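# Cap the marker and leave it on the desk

## Task

Press the cap completely onto the marker so it snaps home, and leave the capped marker lying on the desk. Afterwards open the gripper and back the robot away. The robot must not tip over or finish leaning, and the result only counts if it stays put without the robot holding it.

## Robot and tools

ROBOT. A wheeled base that can drive straight or turn in place but cannot move sideways. On it stands a lifting column carrying a tilting head and two six-joint arms, left and right, each ending in a two-finger gripper. Shoulder height S = 0.90 m + column_m. Folded, as at the start, the robot measures 0.73 m long by 0.62 m wide by S + 0.43 m tall, and its front lies 0.40 m ahead of the column.

FRAMES. Base frame: origin on the floor under the column, midway between the drive wheels; x forward, y left, z up, in metres. left_hand and right_hand are reported in this frame. Each is the point where the fingers meet, and the fingertips reach 8 mm past it. The hand's z axis runs along the fingers (quat_wxyz maps (0,0,1) onto it), and its y axis runs along the opening direction. The odometry frame is the base frame as it stood when the scene began.

execute_actions. "actions" is a list holding one action, or none; an empty list just reports state and images. An action may contain:
- "base": exactly one key. translate_m is a relative straight drive in metres, -3 to 3, positive forward. rotate_rad is a relative turn on the spot in radians, -3.2 to 3.2, positive to the left (counter-clockwise seen from above). Both count from the base's last reported position.
- "joints": absolute targets, one entry per named joint, in one shared dict covering both arms. column_m 0 to 0.8 m (raises shoulders and head). head_tilt_rad -0.61 to 1.308, positive tilts down. left_joint1_rad to left_joint6_rad and right_joint1_rad to right_joint6_rad: joint1 -2.879 to 2.879, joint2 0 to 3.141, joint3 0 to 3.019, joint4 -1.692 to 1.57, joint5 -1.57 to 1.57 (positive swings the hand to the robot's right), joint6 -2.094 to 2.094 (positive rolls clockwise viewed from behind the hand). left_gripper_m and right_gripper_m: fingertip gap in metres, 0 (closed) to 0.093.
- "speeds": caps top speed for this action only. translate_m 0.05 to 0.8 m/s, rotate_rad 0.1 to 1 rad/s. The maximum is the default. Arms are not slowed by it.
The motions in one action begin together. A base move that would need more than 8.667 s is refused. Unknown keys or out-of-range values get the call refused, and nothing moves. A joint you leave out may still be driving toward its earlier target. "cameras" lists which of cam_head_left, cam_head_right, cam_left_wrist, cam_right_wrist, nav_camera to return; null, omitted or ["all"] means all, and [] means none.

OTHER TOOLS. wait(seconds 0 to 10) commands nothing and returns state and images. zoom_image(camera, region [x0,y0,x1,y1] in pixels, origin at top-left, at most 504x504) enlarges part of that camera's latest full image. read_manual only returns licence texts. finished_scene(scene) ends the scene irreversibly and reports success. Once a call in a reply reports a stop, the later motion calls in that reply are skipped.

ARM GEOMETRY. Set joint1 to -1.57 (left) or 1.57 (right) and joints 5 and 6 to 0. The arm then lies in a vertical plane facing forward, 0.23 m to that side of the column. Define a = j2 - 0.35, b = 1.05 + j2 - j3 and c = b - j4; c = 1.57 means the fingers point straight down. The hand point then sits at 0.12 + 0.39 sin a + 0.38 cos b + 0.25 cos c ahead and S + 0.39 cos a - 0.38 sin b - 0.25 sin c up. For example, j2, j3, j4 = 0.93, 0.78, 0.14 gives 0.60 m ahead and 0.25 m below S. In practice the hand usually settles up to about 5 cm lower and nearer the column, so trust the reported hand position (good to 1-3 cm). Reach is about 1 m from the shoulder. Below 0.4 m height, the base housing blocks hands closer than 0.45 m ahead.

GRIPPER. Fingers are 7 cm long; the body is 10 cm wide and 7 cm thick. To grasp, command an opening smaller than the object, and expect "off_target". If the reported opening stays at least 0.002 m above the target, something is held. Each fingertip squeezes with roughly 35-60 N.

CAMERAS. The head cameras look forward, tilted down by about head_tilt_rad. Each wrist camera sits 0.10 m behind the fingertips and looks along the fingers, angled 0.62 rad toward the hand's +x. Image right is the hand's -y. With the fingers pointing down and the arm forward, objects above the image centre lie beyond or below the tips. nav_camera is low on the base front, looking ahead.

RESULTS. joint_positions gives the current values. base_status and joint_status say how each commanded motion ended: done (within tolerance), off_target (resting short and possibly still pushing), contact_stop (base or column only; the target is dropped), time_out, not_followed (the safety check withheld the arm targets; the cause line explains why; back the moved joints off by at least 0.05 rad), or limit_stop_at_motor_heat. on_its_own reports what you did not command; "held at" there means a target, not a position. base_odometry counts wheel turns, so slip shows up as travel. If turned_by_wheels and turned_by_imu disagree by 0.05 rad or more, the base collided or slipped. base_tilt is in degrees, with forward and right positive. motor_effort covers only the wheel motors, as a percentage with the peak in brackets. wheel_motors_off = 1 means the wheels shut down after an overload.

CAUTIONS. Approach contact gently, in steps of about 0.05 rad from your last target; steps under about 0.03 rad (0.08 for joints 2-3) may not move at all. A blocked arm keeps pushing and can overheat (MOTOR HOT warns; a fault drops the arm). Relieve it by sending its reported positions back as targets. The column halts with contact_stop when a hand touches down, and it then refuses to go lower until raised 0.2 m. Never let the arms collide or press on each other. After a base contact_stop, reverse 0.05 m before trying again. Avoid drops, slams, hard shoves, and knocking things off the desk.

Each tool is called after "Emit:" in YAML: its name, and indented under it one key for each argument.

## Session

Emit:
execute_actions:
  actions: []

Scene clock: 0.00 s.
base_odometry: x=+0.000 y=+0.000 heading=+0.000 (m, m, rad; odometry frame)
turned_by_wheels: +0.000 (rad since the last result)
turned_by_imu: +0.000 (rad since the last result)
base_tilt: forward=+0.0 right=-0.5 (deg)
base_status: not commanded
joint_positions: column_m=+0.557 head_tilt_rad=+0.869 left_joint1_rad=-1.570 left_joint2_rad=+0.890 left_joint3_rad=+0.429 left_joint4_rad=-0.930 left_joint5_rad=-0.036 left_joint6_rad=+0.033 left_gripper_m=+0.095 right_joint1_rad=+1.580 right_joint2_rad=+0.891 right_joint3_rad=+0.398 right_joint4_rad=-0.982 right_joint5_rad=+0.030 right_joint6_rad=-0.056 right_gripper_m=+0.094
joint_status: not commanded
wheel_motors_off: 0
motor_effort: left_wheel=+3 right_wheel=+0 (%)
left_hand: x=+0.1596 y=+0.2308 z=+1.2483 quat_wxyz=(+0.420, -0.022, -0.907, -0.009) (m; base frame)
right_hand: x=+0.1350 y=-0.2287 z=+1.2637 quat_wxyz=(+0.458, +0.036, -0.888, -0.002) (m; base frame)
pictures: cam_head_left, cam_head_right, cam_left_wrist, cam_right_wrist, nav_camera
Images, in order (width x height): cam_head_left 672x504, cam_head_right 672x504, cam_left_wrist 672x504, cam_right_wrist 672x504, nav_camera 672x504.

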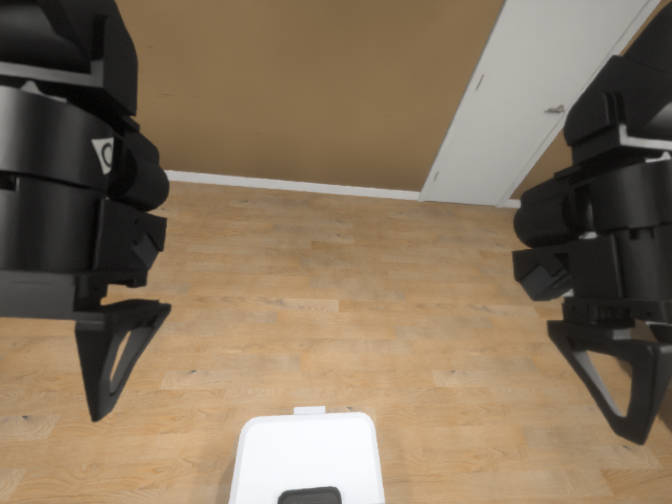

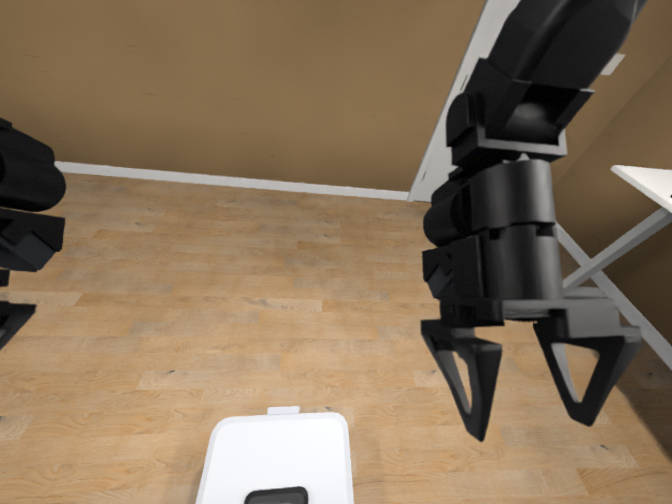

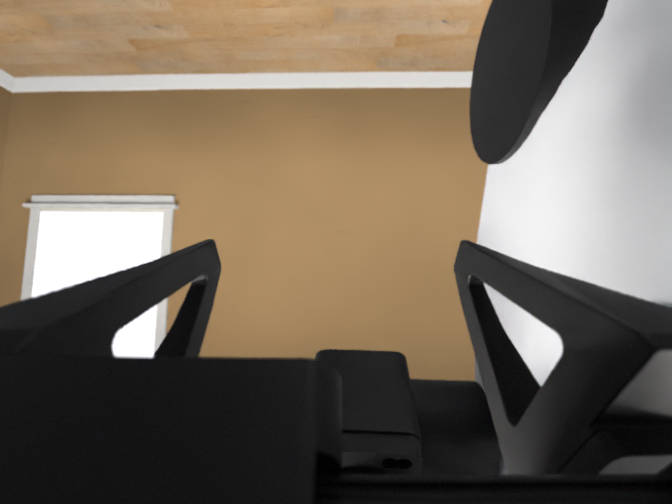

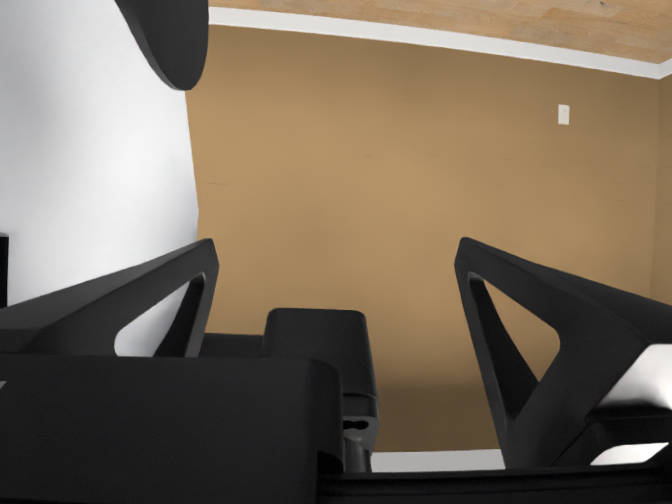

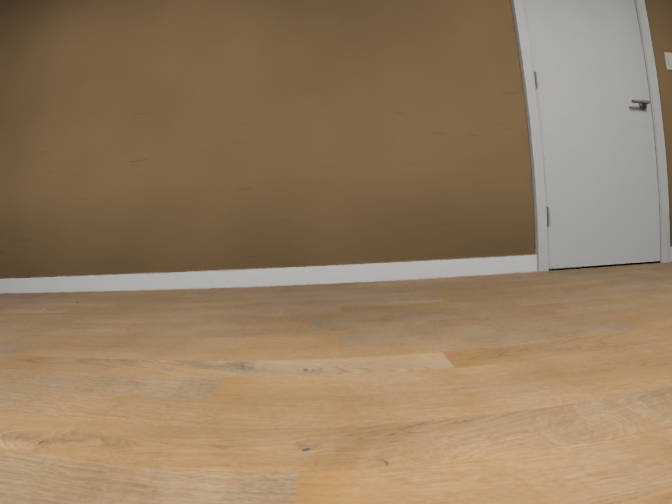

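Desk is to the right.

Emit:
execute_actions:
  actions:
    - {"base":{"rotate_rad":-1.0},"joints":{"head_tilt_rad":0.6}}
  cameras: ["cam_head_left","cam_head_right","nav_camera"]

Scene clock: 2.37 s.
base_odometry: x=+0.000 y=+0.000 heading=-1.000 (m, m, rad; odometry frame)
turned_by_wheels: -1.000 (rad since the last result)
turned_by_imu: -0.988 (rad since the last result)
base_tilt: forward=+0.1 right=-0.5 (deg)
base_status: done
joint_positions: column_m=+0.557 head_tilt_rad=+0.618 left_joint1_rad=-1.570 left_joint2_rad=+0.890 left_joint3_rad=+0.430 left_joint4_rad=-0.930 left_joint5_rad=-0.036 left_joint6_rad=+0.033 left_gripper_m=+0.095 right_joint1_rad=+1.580 right_joint2_rad=+0.891 right_joint3_rad=+0.398 right_joint4_rad=-0.982 right_joint5_rad=+0.030 right_joint6_rad=-0.056 right_gripper_m=+0.094
joint_status: all done
wheel_motors_off: 0
motor_effort: left_wheel=+0(35) right_wheel=+0(28) (%)
left_hand: x=+0.1602 y=+0.2308 z=+1.2481 quat_wxyz=(+0.420, -0.022, -0.907, -0.009) (m; base frame)
right_hand: x=+0.1350 y=-0.2287 z=+1.2637 quat_wxyz=(+0.458, +0.036, -0.888, -0.002) (m; base frame)
pictures: cam_head_left, cam_head_right, nav_camera
Images, in order (width x height): cam_head_left 672x504, cam_head_right 672x504, nav_camera 672x504.

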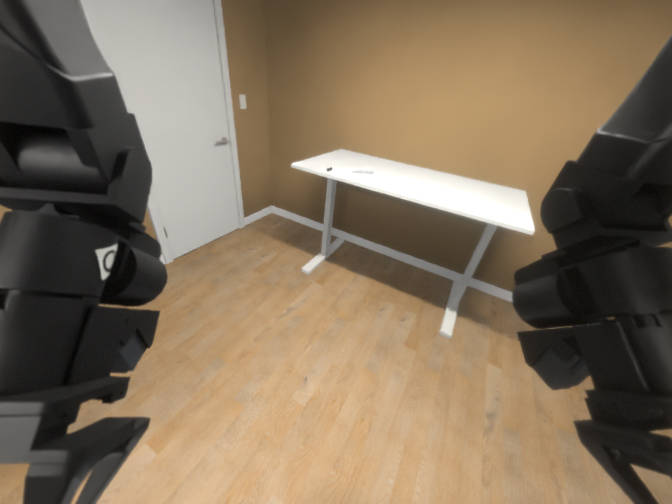

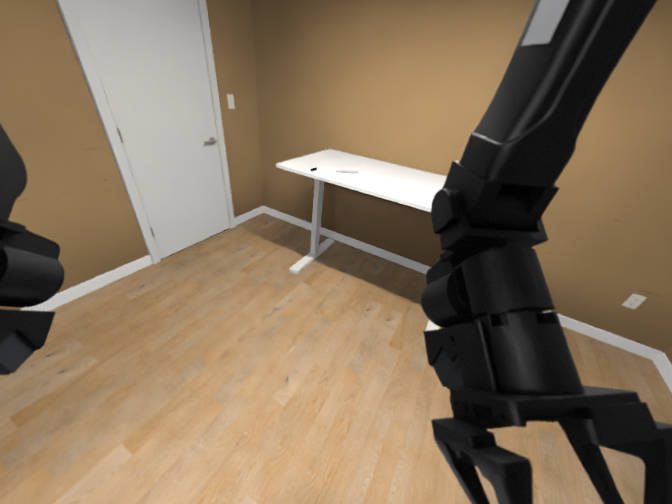

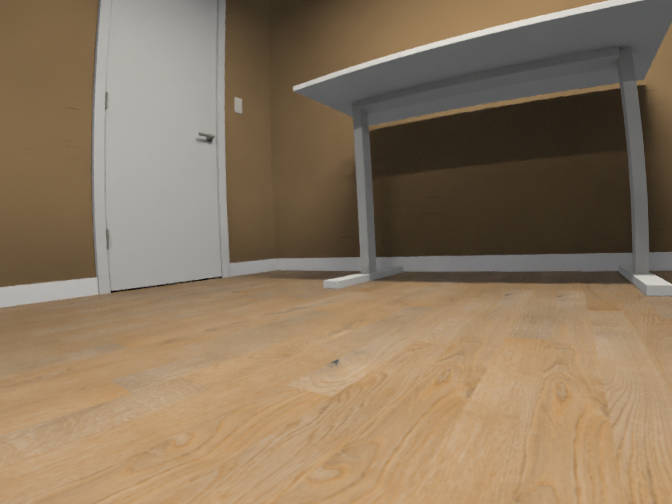

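Emit:
execute_actions:
  actions:
    - {"base":{"rotate_rad":0.27}}
  cameras: []

Emit:
execute_actions:
  actions:
    - {"base":{"translate_m":1.35}}
  cameras: []

Emit:
execute_actions:
  actions:
    - {"base":{"rotate_rad":-0.86},"joints":{"head_tilt_rad":0.8}}
  cameras: ["cam_head_left","cam_head_right","nav_camera"]

Scene clock: 4.00 s.
base_odometry: x=+0.000 y=+0.000 heading=-0.730 (m, m, rad; odometry frame)
turned_by_wheels: +0.270 (rad since the last result)
turned_by_imu: +0.268 (rad since the last result)
base_tilt: forward=+0.0 right=-0.3 (deg)
base_status: done
joint_positions: column_m=+0.557 head_tilt_rad=+0.618 left_joint1_rad=-1.570 left_joint2_rad=+0.890 left_joint3_rad=+0.430 left_joint4_rad=-0.930 left_joint5_rad=-0.036 left_joint6_rad=+0.033 left_gripper_m=+0.095 right_joint1_rad=+1.580 right_joint2_rad=+0.891 right_joint3_rad=+0.398 right_joint4_rad=-0.982 right_joint5_rad=+0.030 right_joint6_rad=-0.056 right_gripper_m=+0.094
joint_status: not commanded
wheel_motors_off: 0
motor_effort: left_wheel=-2(24) right_wheel=+0(19) (%)
left_hand: x=+0.1600 y=+0.2308 z=+1.2481 quat_wxyz=(+0.420, -0.022, -0.907, -0.009) (m; base frame)
right_hand: x=+0.1350 y=-0.2287 z=+1.2637 quat_wxyz=(+0.458, +0.036, -0.888, -0.002) (m; base frame)
pictures: none
No camera images: the call's "cameras" was empty. Leave "cameras" out to get every camera's image.

Scene clock: 7.87 s.
base_odometry: x=+1.006 y=-0.900 heading=-0.731 (m, m, rad; odometry frame)
turned_by_wheels: -0.001 (rad since the last result)
turned_by_imu: -0.001 (rad since the last result)
base_tilt: forward=+0.1 right=-0.4 (deg)
base_status: done
joint_positions: column_m=+0.557 head_tilt_rad=+0.617 left_joint1_rad=-1.570 left_joint2_rad=+0.889 left_joint3_rad=+0.429 left_joint4_rad=-0.930 left_joint5_rad=-0.036 left_joint6_rad=+0.033 left_gripper_m=+0.095 right_joint1_rad=+1.580 right_joint2_rad=+0.891 right_joint3_rad=+0.397 right_joint4_rad=-0.982 right_joint5_rad=+0.030 right_joint6_rad=-0.056 right_gripper_m=+0.094
joint_status: not commanded
wheel_motors_off: 0
motor_effort: left_wheel=-1(37) right_wheel=+2(47) (%)
left_hand: x=+0.1599 y=+0.2308 z=+1.2482 quat_wxyz=(+0.420, -0.022, -0.907, -0.009) (m; base frame)
right_hand: x=+0.1348 y=-0.2287 z=+1.2638 quat_wxyz=(+0.458, +0.036, -0.888, -0.002) (m; base frame)
pictures: none
No camera images: the call's "cameras" was empty. Leave "cameras" out to get every camera's image.

Scene clock: 10.03 s.
base_odometry: x=+1.006 y=-0.900 heading=-1.590 (m, m, rad; odometry frame)
turned_by_wheels: -0.860 (rad since the last result)
turned_by_imu: -0.851 (rad since the last result)
base_tilt: forward=-0.1 right=-0.4 (deg)
base_status: done
joint_positions: column_m=+0.557 head_tilt_rad=+0.802 left_joint1_rad=-1.570 left_joint2_rad=+0.889 left_joint3_rad=+0.430 left_joint4_rad=-0.930 left_joint5_rad=-0.036 left_joint6_rad=+0.033 left_gripper_m=+0.095 right_joint1_rad=+1.580 right_joint2_rad=+0.891 right_joint3_rad=+0.397 right_joint4_rad=-0.982 right_joint5_rad=+0.030 right_joint6_rad=-0.056 right_gripper_m=+0.094
joint_status: all done
wheel_motors_off: 0
motor_effort: left_wheel=+1(27) right_wheel=+0(34) (%)
left_hand: x=+0.1601 y=+0.2308 z=+1.2481 quat_wxyz=(+0.420, -0.022, -0.907, -0.009) (m; base frame)
right_hand: x=+0.1348 y=-0.2287 z=+1.2638 quat_wxyz=(+0.458, +0.036, -0.888, -0.002) (m; base frame)
pictures: cam_head_left, cam_head_right, nav_camera
Images, in order (width x height): cam_head_left 672x504, cam_head_right 672x504, nav_camera 672x504.

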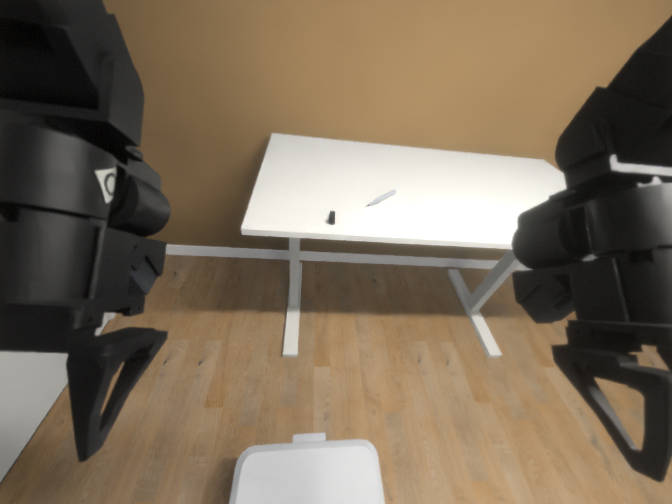

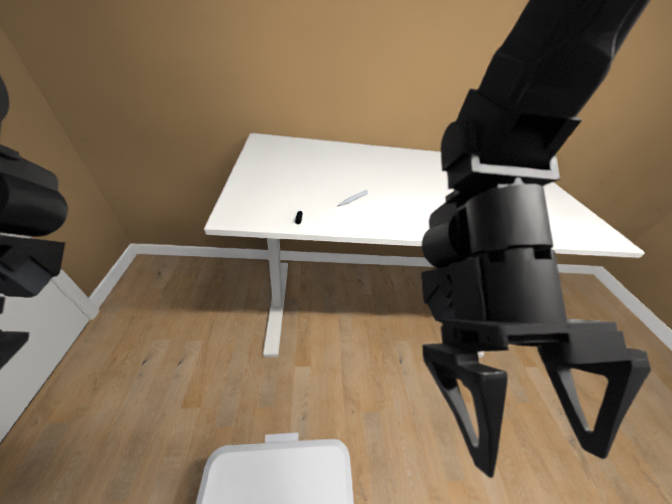

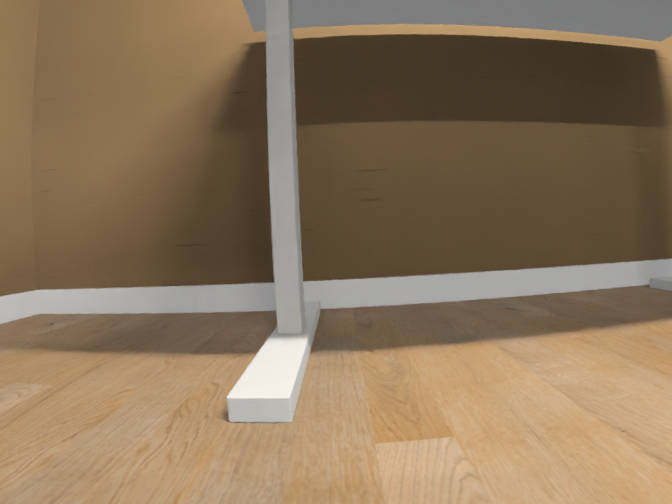

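Emit:
execute_actions:
  actions:
    - {"joints":{"left_joint2_rad":0.95,"left_joint3_rad":0.87,"left_joint4_rad":-0.44,"left_joint5_rad":0,"left_joint6_rad":1.57,"right_joint2_rad":0.95,"right_joint3_rad":0.87,"right_joint4_rad":-0.44,"right_joint5_rad":0,"right_joint6_rad":-1.57,"head_tilt_rad":1.0,"column_m":0.6}}
  cameras: []

Emit:
execute_actions:
  actions:
    - {"base":{"translate_m":0.3},"speeds":{"translate_m":0.2}}

Scene clock: 12.20 s.
base_odometry: x=+1.006 y=-0.900 heading=-1.590 (m, m, rad; odometry frame)
turned_by_wheels: +0.000 (rad since the last result)
turned_by_imu: +0.000 (rad since the last result)
base_tilt: forward=+0.1 right=-0.4 (deg)
base_status: not commanded
joint_positions: column_m=+0.600 head_tilt_rad=+1.000 left_joint1_rad=-1.570 left_joint2_rad=+0.941 left_joint3_rad=+0.866 left_joint4_rad=-0.445 left_joint5_rad=-0.003 left_joint6_rad=+1.559 left_gripper_m=+0.095 right_joint1_rad=+1.580 right_joint2_rad=+0.946 right_joint3_rad=+0.877 right_joint4_rad=-0.441 right_joint5_rad=+0.002 right_joint6_rad=-1.555 right_gripper_m=+0.094
joint_status: all done
wheel_motors_off: 0
motor_effort: left_wheel=+3(8) right_wheel=-5(6) (%)
left_hand: x=+0.5062 y=+0.2253 z=+1.2309 quat_wxyz=(+0.000, -0.703, -0.711, -0.003) (m; base frame)
right_hand: x=+0.5124 y=-0.2216 z=+1.2309 quat_wxyz=(-0.007, +0.703, -0.711, +0.003) (m; base frame)
pictures: none
No camera images: the call's "cameras" was empty. Leave "cameras" out to get every camera's image.

Scene clock: 14.83 s.
base_odometry: x=+1.000 y=-1.200 heading=-1.591 (m, m, rad; odometry frame)
turned_by_wheels: -0.001 (rad since the last result)
turned_by_imu: -0.001 (rad since the last result)
base_tilt: forward=+0.1 right=-0.4 (deg)
base_status: done
joint_positions: column_m=+0.600 head_tilt_rad=+1.001 left_joint1_rad=-1.570 left_joint2_rad=+0.943 left_joint3_rad=+0.863 left_joint4_rad=-0.445 left_joint5_rad=-0.003 left_joint6_rad=+1.559 left_gripper_m=+0.095 right_joint1_rad=+1.580 right_joint2_rad=+0.946 right_joint3_rad=+0.871 right_joint4_rad=-0.441 right_joint5_rad=+0.002 right_joint6_rad=-1.555 right_gripper_m=+0.094
joint_status: not commanded
wheel_motors_off: 0
motor_effort: left_wheel=-1(46) right_wheel=+1(41) (%)
left_hand: x=+0.5037 y=+0.2253 z=+1.2296 quat_wxyz=(+0.002, -0.703, -0.711, -0.001) (m; base frame)
right_hand: x=+0.5088 y=-0.2216 z=+1.2298 quat_wxyz=(-0.005, +0.703, -0.711, +0.001) (m; base frame)
pictures: cam_head_left, cam_head_right, cam_left_wrist, cam_right_wrist, nav_camera
Images, in order (width x height): cam_head_left 672x504, cam_head_right 672x504, cam_left_wrist 672x504, cam_right_wrist 672x504, nav_camera 672x504.

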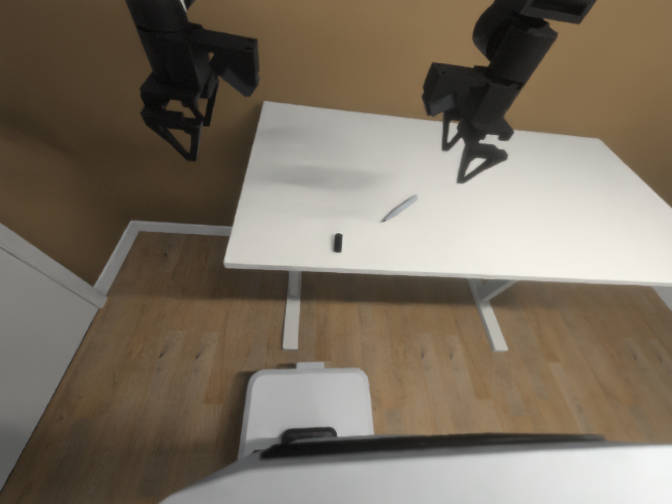

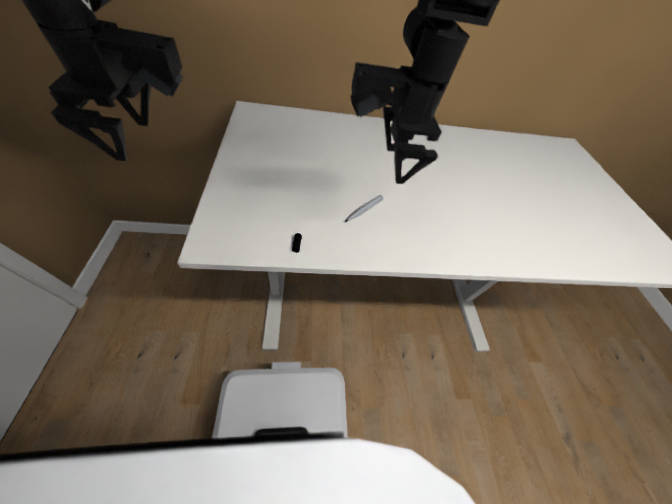

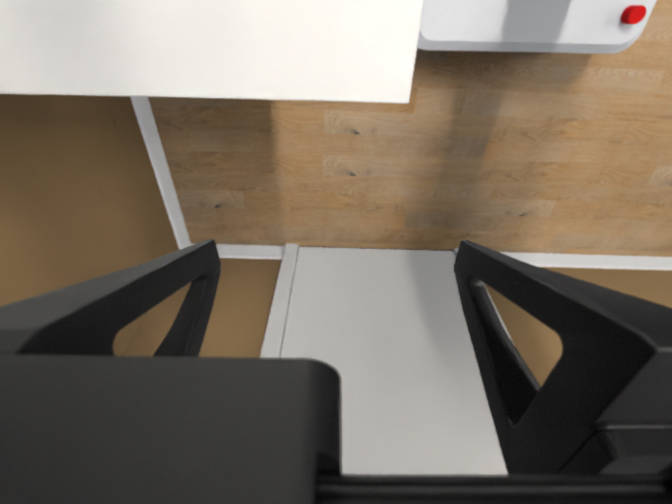

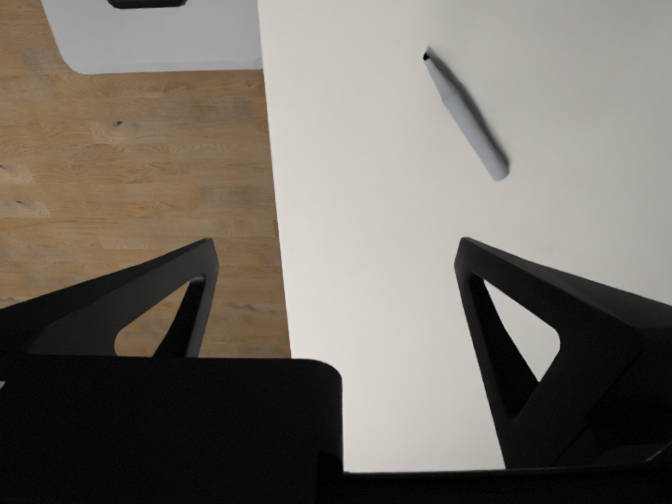

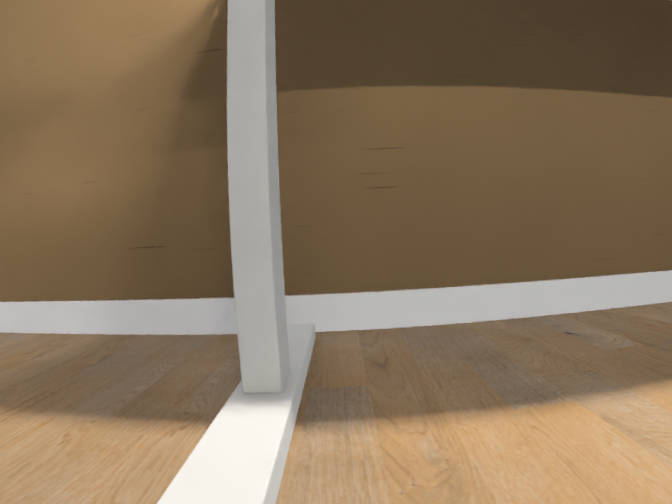

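Emit:
execute_actions:
  actions:
    - {"joints":{"left_joint6_rad":-1.57,"right_joint2_rad":1.48,"right_joint3_rad":1.44,"right_joint4_rad":-0.48,"right_joint6_rad":1.0,"right_gripper_m":0.06,"left_gripper_m":0.06}}
  cameras: ["cam_head_left","cam_right_wrist","cam_left_wrist"]

Scene clock: 17.63 s.
base_odometry: x=+1.000 y=-1.200 heading=-1.591 (m, m, rad; odometry frame)
turned_by_wheels: +0.000 (rad since the last result)
turned_by_imu: +0.000 (rad since the last result)
base_tilt: forward=-0.1 right=-0.4 (deg)
base_status: not commanded
joint_positions: column_m=+0.600 head_tilt_rad=+1.001 left_joint1_rad=-1.570 left_joint2_rad=+0.943 left_joint3_rad=+0.863 left_joint4_rad=-0.445 left_joint5_rad=-0.003 left_joint6_rad=-1.559 left_gripper_m=+0.060 right_joint1_rad=+1.580 right_joint2_rad=+1.486 right_joint3_rad=+1.410 right_joint4_rad=-0.479 right_joint5_rad=+0.002 right_joint6_rad=+0.985 right_gripper_m=+0.060
joint_status: all done
wheel_motors_off: 0
motor_effort: left_wheel=+0(1) right_wheel=+1(2) (%)
left_hand: x=+0.5037 y=+0.2253 z=+1.2296 quat_wxyz=(-0.001, +0.703, -0.711, -0.002) (m; base frame)
right_hand: x=+0.6314 y=-0.2198 z=+1.0730 quat_wxyz=(+0.015, -0.470, -0.882, +0.005) (m; base frame)
pictures: cam_head_left, cam_left_wrist, cam_right_wrist
Images, in order (width x height): cam_head_left 672x504, cam_left_wrist 672x504, cam_right_wrist 672x504.

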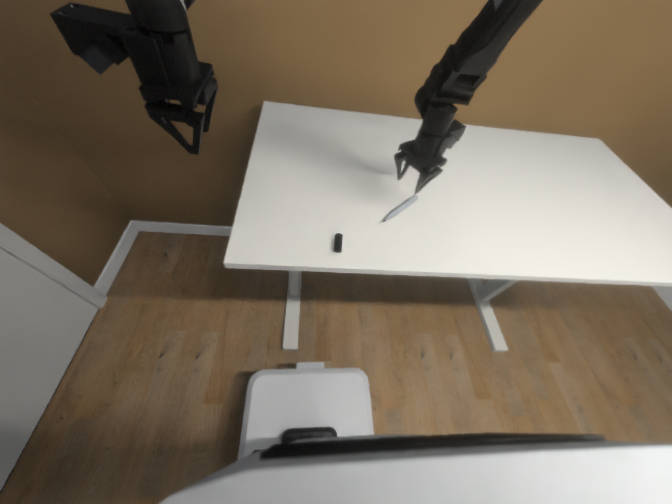

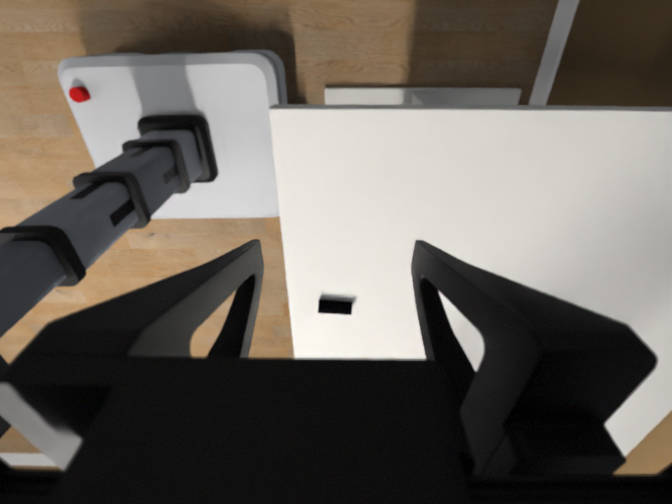

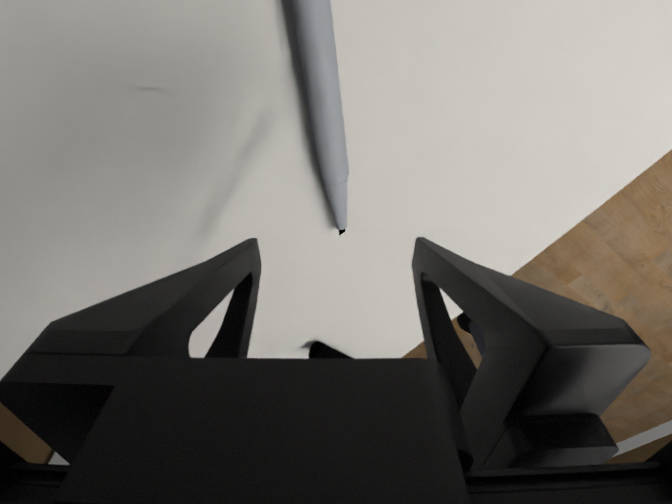

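Emit:
execute_actions:
  actions:
    - {"base":{"translate_m":0.04},"joints":{"right_joint1_rad":1.48,"column_m":0.56}}
  cameras: ["cam_head_left","cam_right_wrist"]

Scene clock: 19.17 s.
base_odometry: x=+0.999 y=-1.241 heading=-1.591 (m, m, rad; odometry frame)
turned_by_wheels: +0.000 (rad since the last result)
turned_by_imu: +0.000 (rad since the last result)
base_tilt: forward=+0.2 right=-0.5 (deg)
base_status: done
joint_positions: column_m=+0.560 head_tilt_rad=+1.001 left_joint1_rad=-1.570 left_joint2_rad=+0.943 left_joint3_rad=+0.863 left_joint4_rad=-0.445 left_joint5_rad=-0.003 left_joint6_rad=-1.559 left_gripper_m=+0.060 right_joint1_rad=+1.469 right_joint2_rad=+1.486 right_joint3_rad=+1.419 right_joint4_rad=-0.479 right_joint5_rad=+0.000 right_joint6_rad=+0.985 right_gripper_m=+0.060
joint_status: all done
wheel_motors_off: 0
motor_effort: left_wheel=-1(31) right_wheel=+1(30) (%)
left_hand: x=+0.5035 y=+0.2253 z=+1.1894 quat_wxyz=(+0.000, +0.703, -0.711, -0.002) (m; base frame)
right_hand: x=+0.6349 y=-0.2915 z=+1.0375 quat_wxyz=(-0.011, -0.495, -0.868, +0.044) (m; base frame)
pictures: cam_head_left, cam_right_wrist
Images, in order (width x height): cam_head_left 672x504, cam_right_wrist 672x504.

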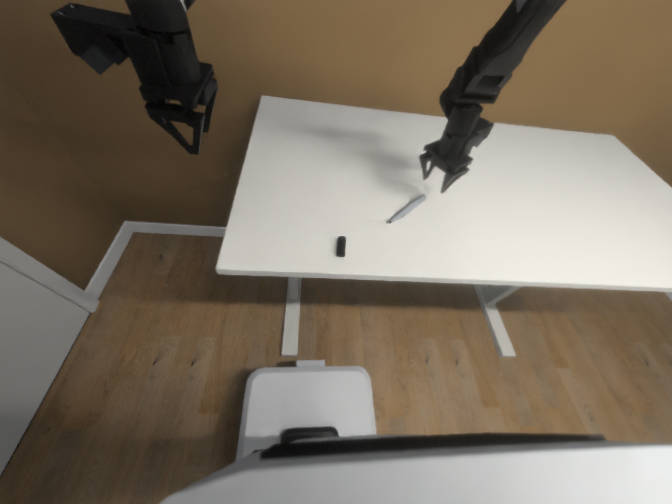

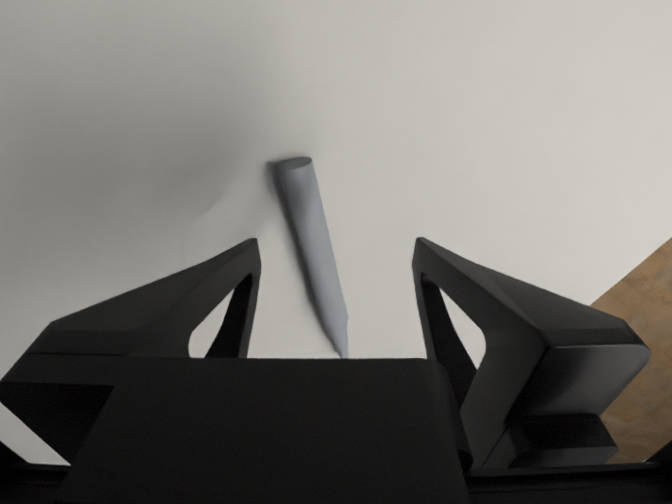

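Emit:
execute_actions:
  actions:
    - {"joints":{"column_m":0.5,"right_joint1_rad":1.5,"right_joint6_rad":1.1}}
  cameras: ["cam_head_left","cam_right_wrist"]

Scene clock: 20.67 s.
base_odometry: x=+0.999 y=-1.241 heading=-1.591 (m, m, rad; odometry frame)
turned_by_wheels: +0.000 (rad since the last result)
turned_by_imu: +0.000 (rad since the last result)
base_tilt: forward=+0.0 right=-0.4 (deg)
base_status: not commanded
joint_positions: column_m=+0.500 head_tilt_rad=+1.001 left_joint1_rad=-1.570 left_joint2_rad=+0.943 left_joint3_rad=+0.863 left_joint4_rad=-0.445 left_joint5_rad=-0.003 left_joint6_rad=-1.559 left_gripper_m=+0.060 right_joint1_rad=+1.491 right_joint2_rad=+1.486 right_joint3_rad=+1.419 right_joint4_rad=-0.479 right_joint5_rad=+0.000 right_joint6_rad=+1.084 right_gripper_m=+0.060
joint_status: all done
wheel_motors_off: 0
motor_effort: left_wheel=-1(1) right_wheel=+1(1) (%)
left_hand: x=+0.5035 y=+0.2253 z=+1.1295 quat_wxyz=(+0.000, +0.703, -0.711, -0.002) (m; base frame)
right_hand: x=+0.6355 y=-0.2772 z=+0.9763 quat_wxyz=(-0.008, -0.533, -0.845, +0.035) (m; base frame)
pictures: cam_head_left, cam_right_wrist
Images, in order (width x height): cam_head_left 672x504, cam_right_wrist 672x504.

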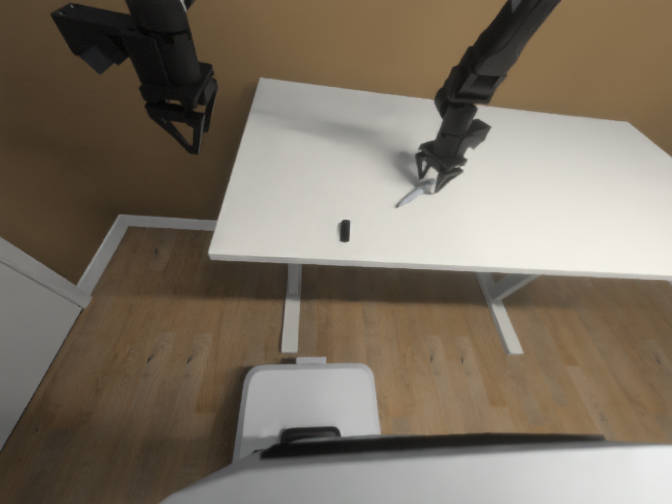

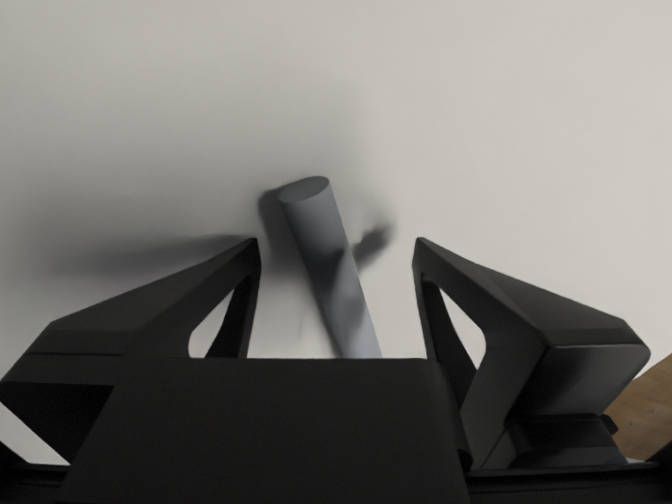

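Emit:
execute_actions:
  actions:
    - {"joints":{"column_m":0.48,"right_joint6_rad":0.88}}
  cameras: ["cam_right_wrist"]

Scene clock: 21.60 s.
base_odometry: x=+0.999 y=-1.241 heading=-1.591 (m, m, rad; odometry frame)
turned_by_wheels: +0.000 (rad since the last result)
turned_by_imu: +0.000 (rad since the last result)
base_tilt: forward=+0.1 right=-0.5 (deg)
base_status: not commanded
joint_positions: column_m=+0.480 head_tilt_rad=+1.001 left_joint1_rad=-1.570 left_joint2_rad=+0.944 left_joint3_rad=+0.863 left_joint4_rad=-0.445 left_joint5_rad=-0.003 left_joint6_rad=-1.559 left_gripper_m=+0.060 right_joint1_rad=+1.491 right_joint2_rad=+1.465 right_joint3_rad=+1.420 right_joint4_rad=-0.480 right_joint5_rad=+0.001 right_joint6_rad=+0.894 right_gripper_m=+0.060
joint_status: all done
wheel_motors_off: 0
motor_effort: left_wheel=-2(2) right_wheel=+2(4) (%)
left_hand: x=+0.5033 y=+0.2253 z=+1.1091 quat_wxyz=(+0.000, +0.703, -0.711, -0.002) (m; base frame)
right_hand: x=+0.6443 y=-0.2769 z=+0.9669 quat_wxyz=(-0.014, -0.450, -0.892, +0.032) (m; base frame)
pictures: cam_right_wrist
Images, in order (width x height): cam_right_wrist 672x504.

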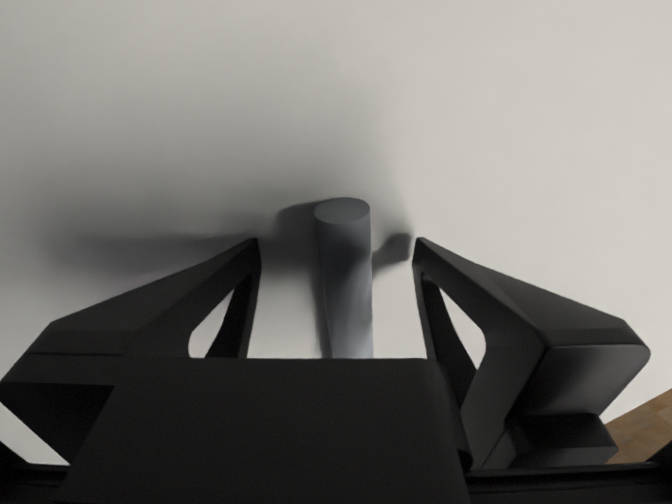

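Touched down; grip.

Emit:
execute_actions:
  actions:
    - {"joints":{"right_gripper_m":0.0}}
  cameras: ["cam_right_wrist"]

Emit:
execute_actions:
  actions:
    - {"joints":{"column_m":0.56,"right_joint6_rad":1.57,"right_joint1_rad":1.5}}
  cameras: ["cam_right_wrist","cam_head_left","cam_left_wrist"]

Scene clock: 22.33 s.
base_odometry: x=+0.999 y=-1.241 heading=-1.591 (m, m, rad; odometry frame)
turned_by_wheels: +0.000 (rad since the last result)
turned_by_imu: +0.000 (rad since the last result)
base_tilt: forward=+0.1 right=-0.5 (deg)
base_status: not commanded
joint_positions: column_m=+0.480 head_tilt_rad=+1.001 left_joint1_rad=-1.570 left_joint2_rad=+0.944 left_joint3_rad=+0.863 left_joint4_rad=-0.445 left_joint5_rad=-0.003 left_joint6_rad=-1.559 left_gripper_m=+0.060 right_joint1_rad=+1.491 right_joint2_rad=+1.465 right_joint3_rad=+1.421 right_joint4_rad=-0.480 right_joint5_rad=+0.000 right_joint6_rad=+0.894 right_gripper_m=+0.017
joint_status: right_gripper_m off_target (ended at +0.017, target +0.000)
wheel_motors_off: 0
motor_effort: left_wheel=-1(2) right_wheel=+2(2) (%)
left_hand: x=+0.5033 y=+0.2253 z=+1.1091 quat_wxyz=(+0.000, +0.703, -0.711, -0.002) (m; base frame)
right_hand: x=+0.6450 y=-0.2766 z=+0.9671 quat_wxyz=(-0.015, -0.450, -0.893, +0.031) (m; base frame)
pictures: cam_right_wrist
Images, in order (width x height): cam_right_wrist 672x504.

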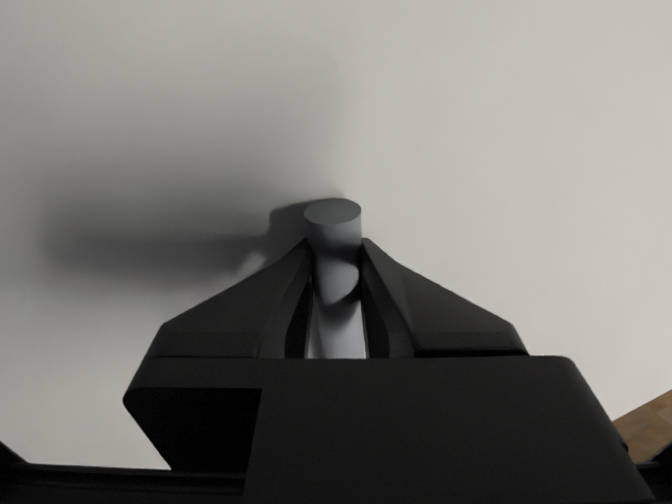

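Scene clock: 23.97 s.
base_odometry: x=+0.999 y=-1.241 heading=-1.591 (m, m, rad; odometry frame)
turned_by_wheels: +0.000 (rad since the last result)
turned_by_imu: +0.000 (rad since the last result)
base_tilt: forward=+0.2 right=-0.5 (deg)
base_status: not commanded
joint_positions: column_m=+0.560 head_tilt_rad=+1.001 left_joint1_rad=-1.570 left_joint2_rad=+0.944 left_joint3_rad=+0.863 left_joint4_rad=-0.445 left_joint5_rad=-0.003 left_joint6_rad=-1.559 left_gripper_m=+0.060 right_joint1_rad=+1.491 right_joint2_rad=+1.466 right_joint3_rad=+1.421 right_joint4_rad=-0.480 right_joint5_rad=+0.000 right_joint6_rad=+1.555 right_gripper_m=+0.017
joint_status: all done
wheel_motors_off: 0
motor_effort: left_wheel=-2(1) right_wheel=+2(2) (%)
left_hand: x=+0.5033 y=+0.2253 z=+1.1890 quat_wxyz=(+0.000, +0.703, -0.711, -0.002) (m; base frame)
right_hand: x=+0.6447 y=-0.2766 z=+1.0466 quat_wxyz=(-0.024, -0.715, -0.698, +0.025) (m; base frame)
pictures: cam_head_left, cam_left_wrist, cam_right_wrist
Images, in order (width x height): cam_head_left 672x504, cam_left_wrist 672x504, cam_right_wrist 672x504.

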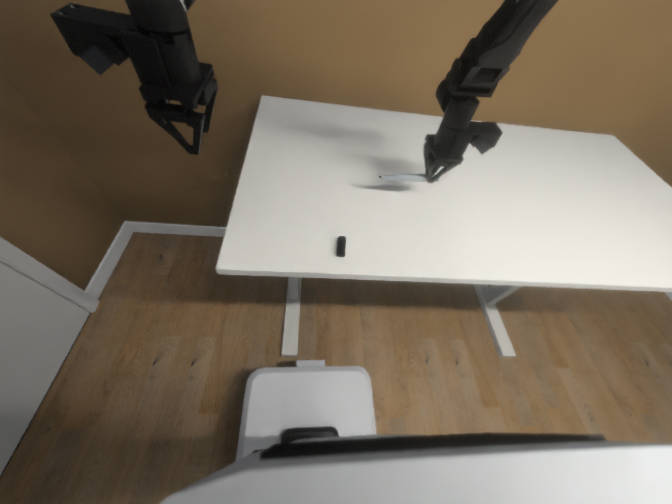

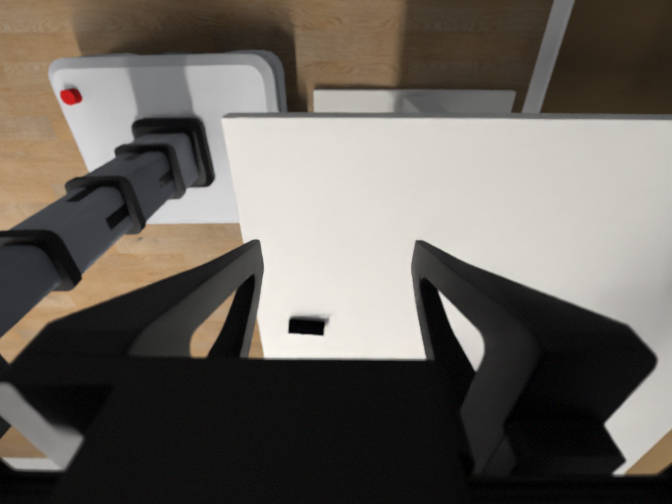

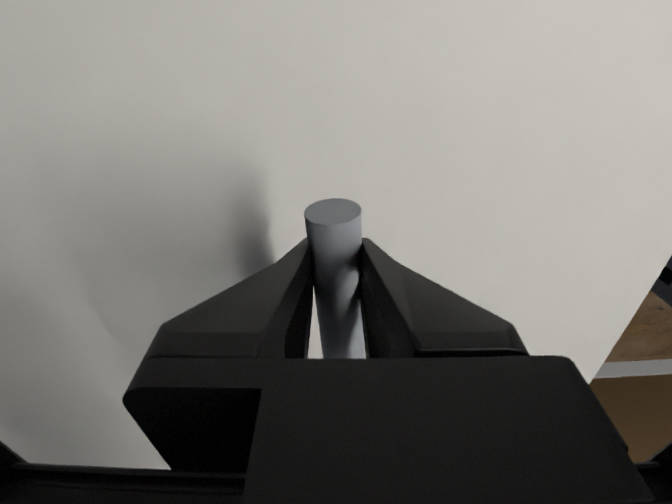

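Emit:
execute_actions:
  actions:
    - {"base":{"translate_m":-0.1}}
  cameras: []

Emit:
execute_actions:
  actions:
    - {"base":{"rotate_rad":-0.5},"joints":{"left_joint2_rad":1.41,"left_joint3_rad":1.1,"left_joint4_rad":-0.21,"left_joint6_rad":-0.5}}
  cameras: ["cam_head_left","cam_left_wrist"]

Scene clock: 25.67 s.
base_odometry: x=+1.001 y=-1.141 heading=-1.590 (m, m, rad; odometry frame)
turned_by_wheels: +0.001 (rad since the last result)
turned_by_imu: +0.001 (rad since the last result)
base_tilt: forward=+0.1 right=-0.4 (deg)
base_status: done
joint_positions: column_m=+0.560 head_tilt_rad=+1.001 left_joint1_rad=-1.570 left_joint2_rad=+0.945 left_joint3_rad=+0.861 left_joint4_rad=-0.445 left_joint5_rad=-0.003 left_joint6_rad=-1.559 left_gripper_m=+0.060 right_joint1_rad=+1.491 right_joint2_rad=+1.467 right_joint3_rad=+1.422 right_joint4_rad=-0.480 right_joint5_rad=+0.000 right_joint6_rad=+1.555 right_gripper_m=+0.017
joint_status: not commanded
wheel_motors_off: 0
motor_effort: left_wheel=+2(31) right_wheel=-1(32) (%)
left_hand: x=+0.5022 y=+0.2253 z=+1.1885 quat_wxyz=(+0.001, +0.703, -0.711, -0.003) (m; base frame)
right_hand: x=+0.6452 y=-0.2766 z=+1.0466 quat_wxyz=(-0.024, -0.715, -0.698, +0.025) (m; base frame)
pictures: none
No camera images: the call's "cameras" was empty. Leave "cameras" out to get every camera's image.

Scene clock: 27.40 s.
base_odometry: x=+1.001 y=-1.141 heading=-2.090 (m, m, rad; odometry frame)
turned_by_wheels: -0.500 (rad since the last result)
turned_by_imu: -0.493 (rad since the last result)
base_tilt: forward=+0.1 right=-0.5 (deg)
base_status: done
joint_positions: column_m=+0.560 head_tilt_rad=+1.001 left_joint1_rad=-1.570 left_joint2_rad=+1.414 left_joint3_rad=+1.096 left_joint4_rad=-0.211 left_joint5_rad=-0.002 left_joint6_rad=-0.511 left_gripper_m=+0.060 right_joint1_rad=+1.495 right_joint2_rad=+1.467 right_joint3_rad=+1.422 right_joint4_rad=-0.480 right_joint5_rad=+0.000 right_joint6_rad=+1.555 right_gripper_m=+0.017
joint_status: all done
wheel_motors_off: 0
motor_effort: left_wheel=+1(36) right_wheel=-1(38) (%)
left_hand: x=+0.5374 y=+0.2252 z=+1.0276 quat_wxyz=(+0.003, +0.253, -0.968, -0.002) (m; base frame)
right_hand: x=+0.6453 y=-0.2742 z=+1.0464 quat_wxyz=(-0.023, -0.714, -0.699, +0.024) (m; base frame)
pictures: cam_head_left, cam_left_wrist
Images, in order (width x height): cam_head_left 672x504, cam_left_wrist 672x504.

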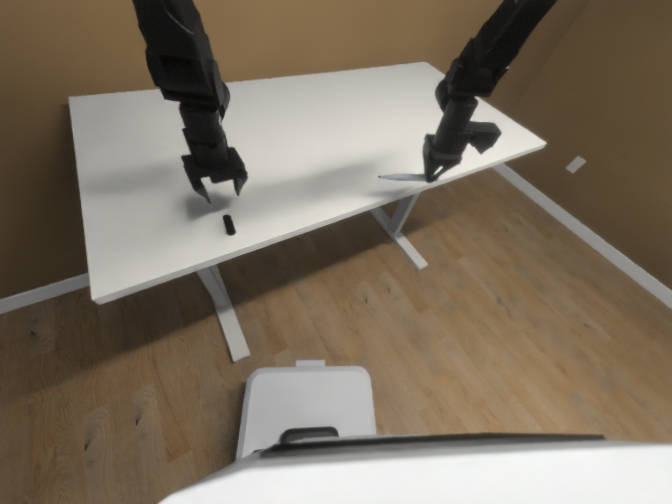

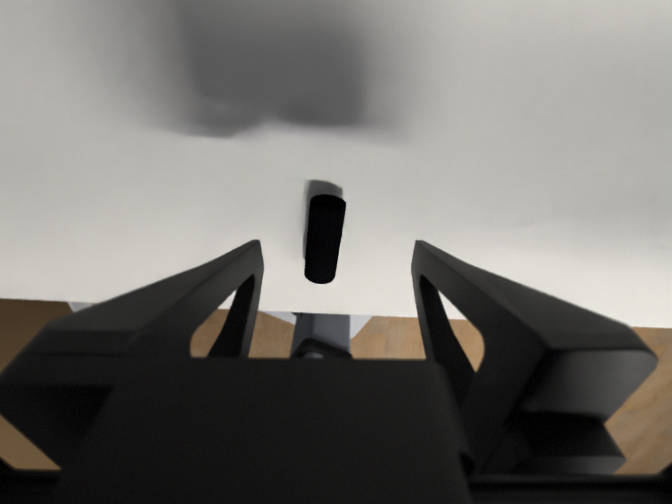

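Emit:
zoom_image:
  camera: "cam_left_wrist"
  region: [270,160,390,300]

Emit:
zoom_image:
  camera: "cam_head_left"
  region: [190,190,270,250]

Region (270, 160, 390, 300) of cam_left_wrist's 672x504 image, scaled by 3.600, with more detail than that image has; it fills the left 432 columns of this view, and the rest is white.

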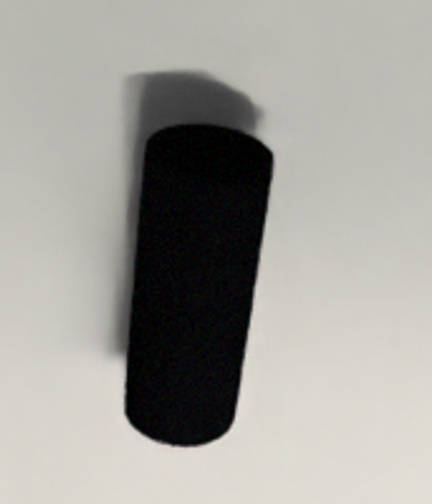

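Region (190, 190, 270, 250) of cam_head_left's 672x504 image, scaled by 6.300, with more detail than that image has; it fills the top 378 rows of this view, and the rest is white.

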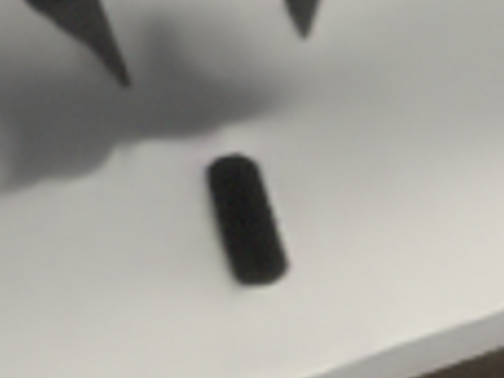

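Emit:
execute_actions:
  actions:
    - {"base":{"translate_m":-0.025},"joints":{"column_m":0.505,"left_gripper_m":0.05}}
  cameras: ["cam_left_wrist"]

Scene clock: 30.07 s.
base_odometry: x=+1.014 y=-1.119 heading=-2.090 (m, m, rad; odometry frame)
turned_by_wheels: +0.000 (rad since the last result)
turned_by_imu: -0.001 (rad since the last result)
base_tilt: forward=+0.0 right=-0.4 (deg)
base_status: done
joint_positions: column_m=+0.505 head_tilt_rad=+1.001 left_joint1_rad=-1.570 left_joint2_rad=+1.414 left_joint3_rad=+1.094 left_joint4_rad=-0.211 left_joint5_rad=-0.002 left_joint6_rad=-0.511 left_gripper_m=+0.050 right_joint1_rad=+1.495 right_joint2_rad=+1.468 right_joint3_rad=+1.424 right_joint4_rad=-0.480 right_joint5_rad=+0.000 right_joint6_rad=+1.555 right_gripper_m=+0.017
joint_status: all done
wheel_motors_off: 0
motor_effort: left_wheel=-1(32) right_wheel=-3(47) (%)
left_hand: x=+0.5363 y=+0.2252 z=+0.9729 quat_wxyz=(+0.003, +0.253, -0.968, -0.002) (m; base frame)
right_hand: x=+0.6453 y=-0.2742 z=+0.9908 quat_wxyz=(-0.023, -0.715, -0.699, +0.024) (m; base frame)
pictures: cam_left_wrist
Images, in order (width x height): cam_left_wrist 672x504.

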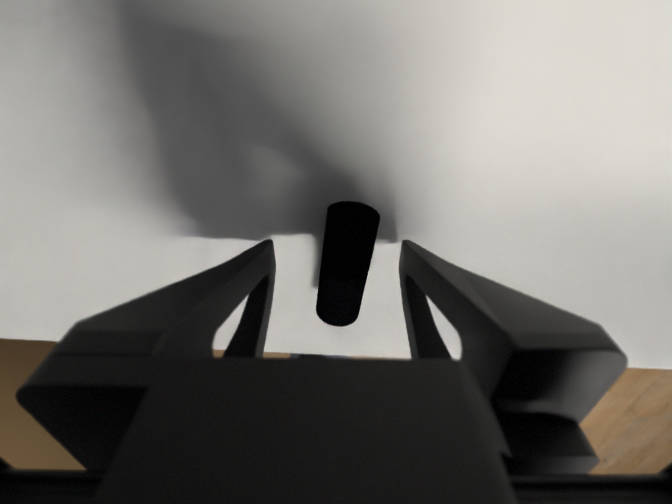

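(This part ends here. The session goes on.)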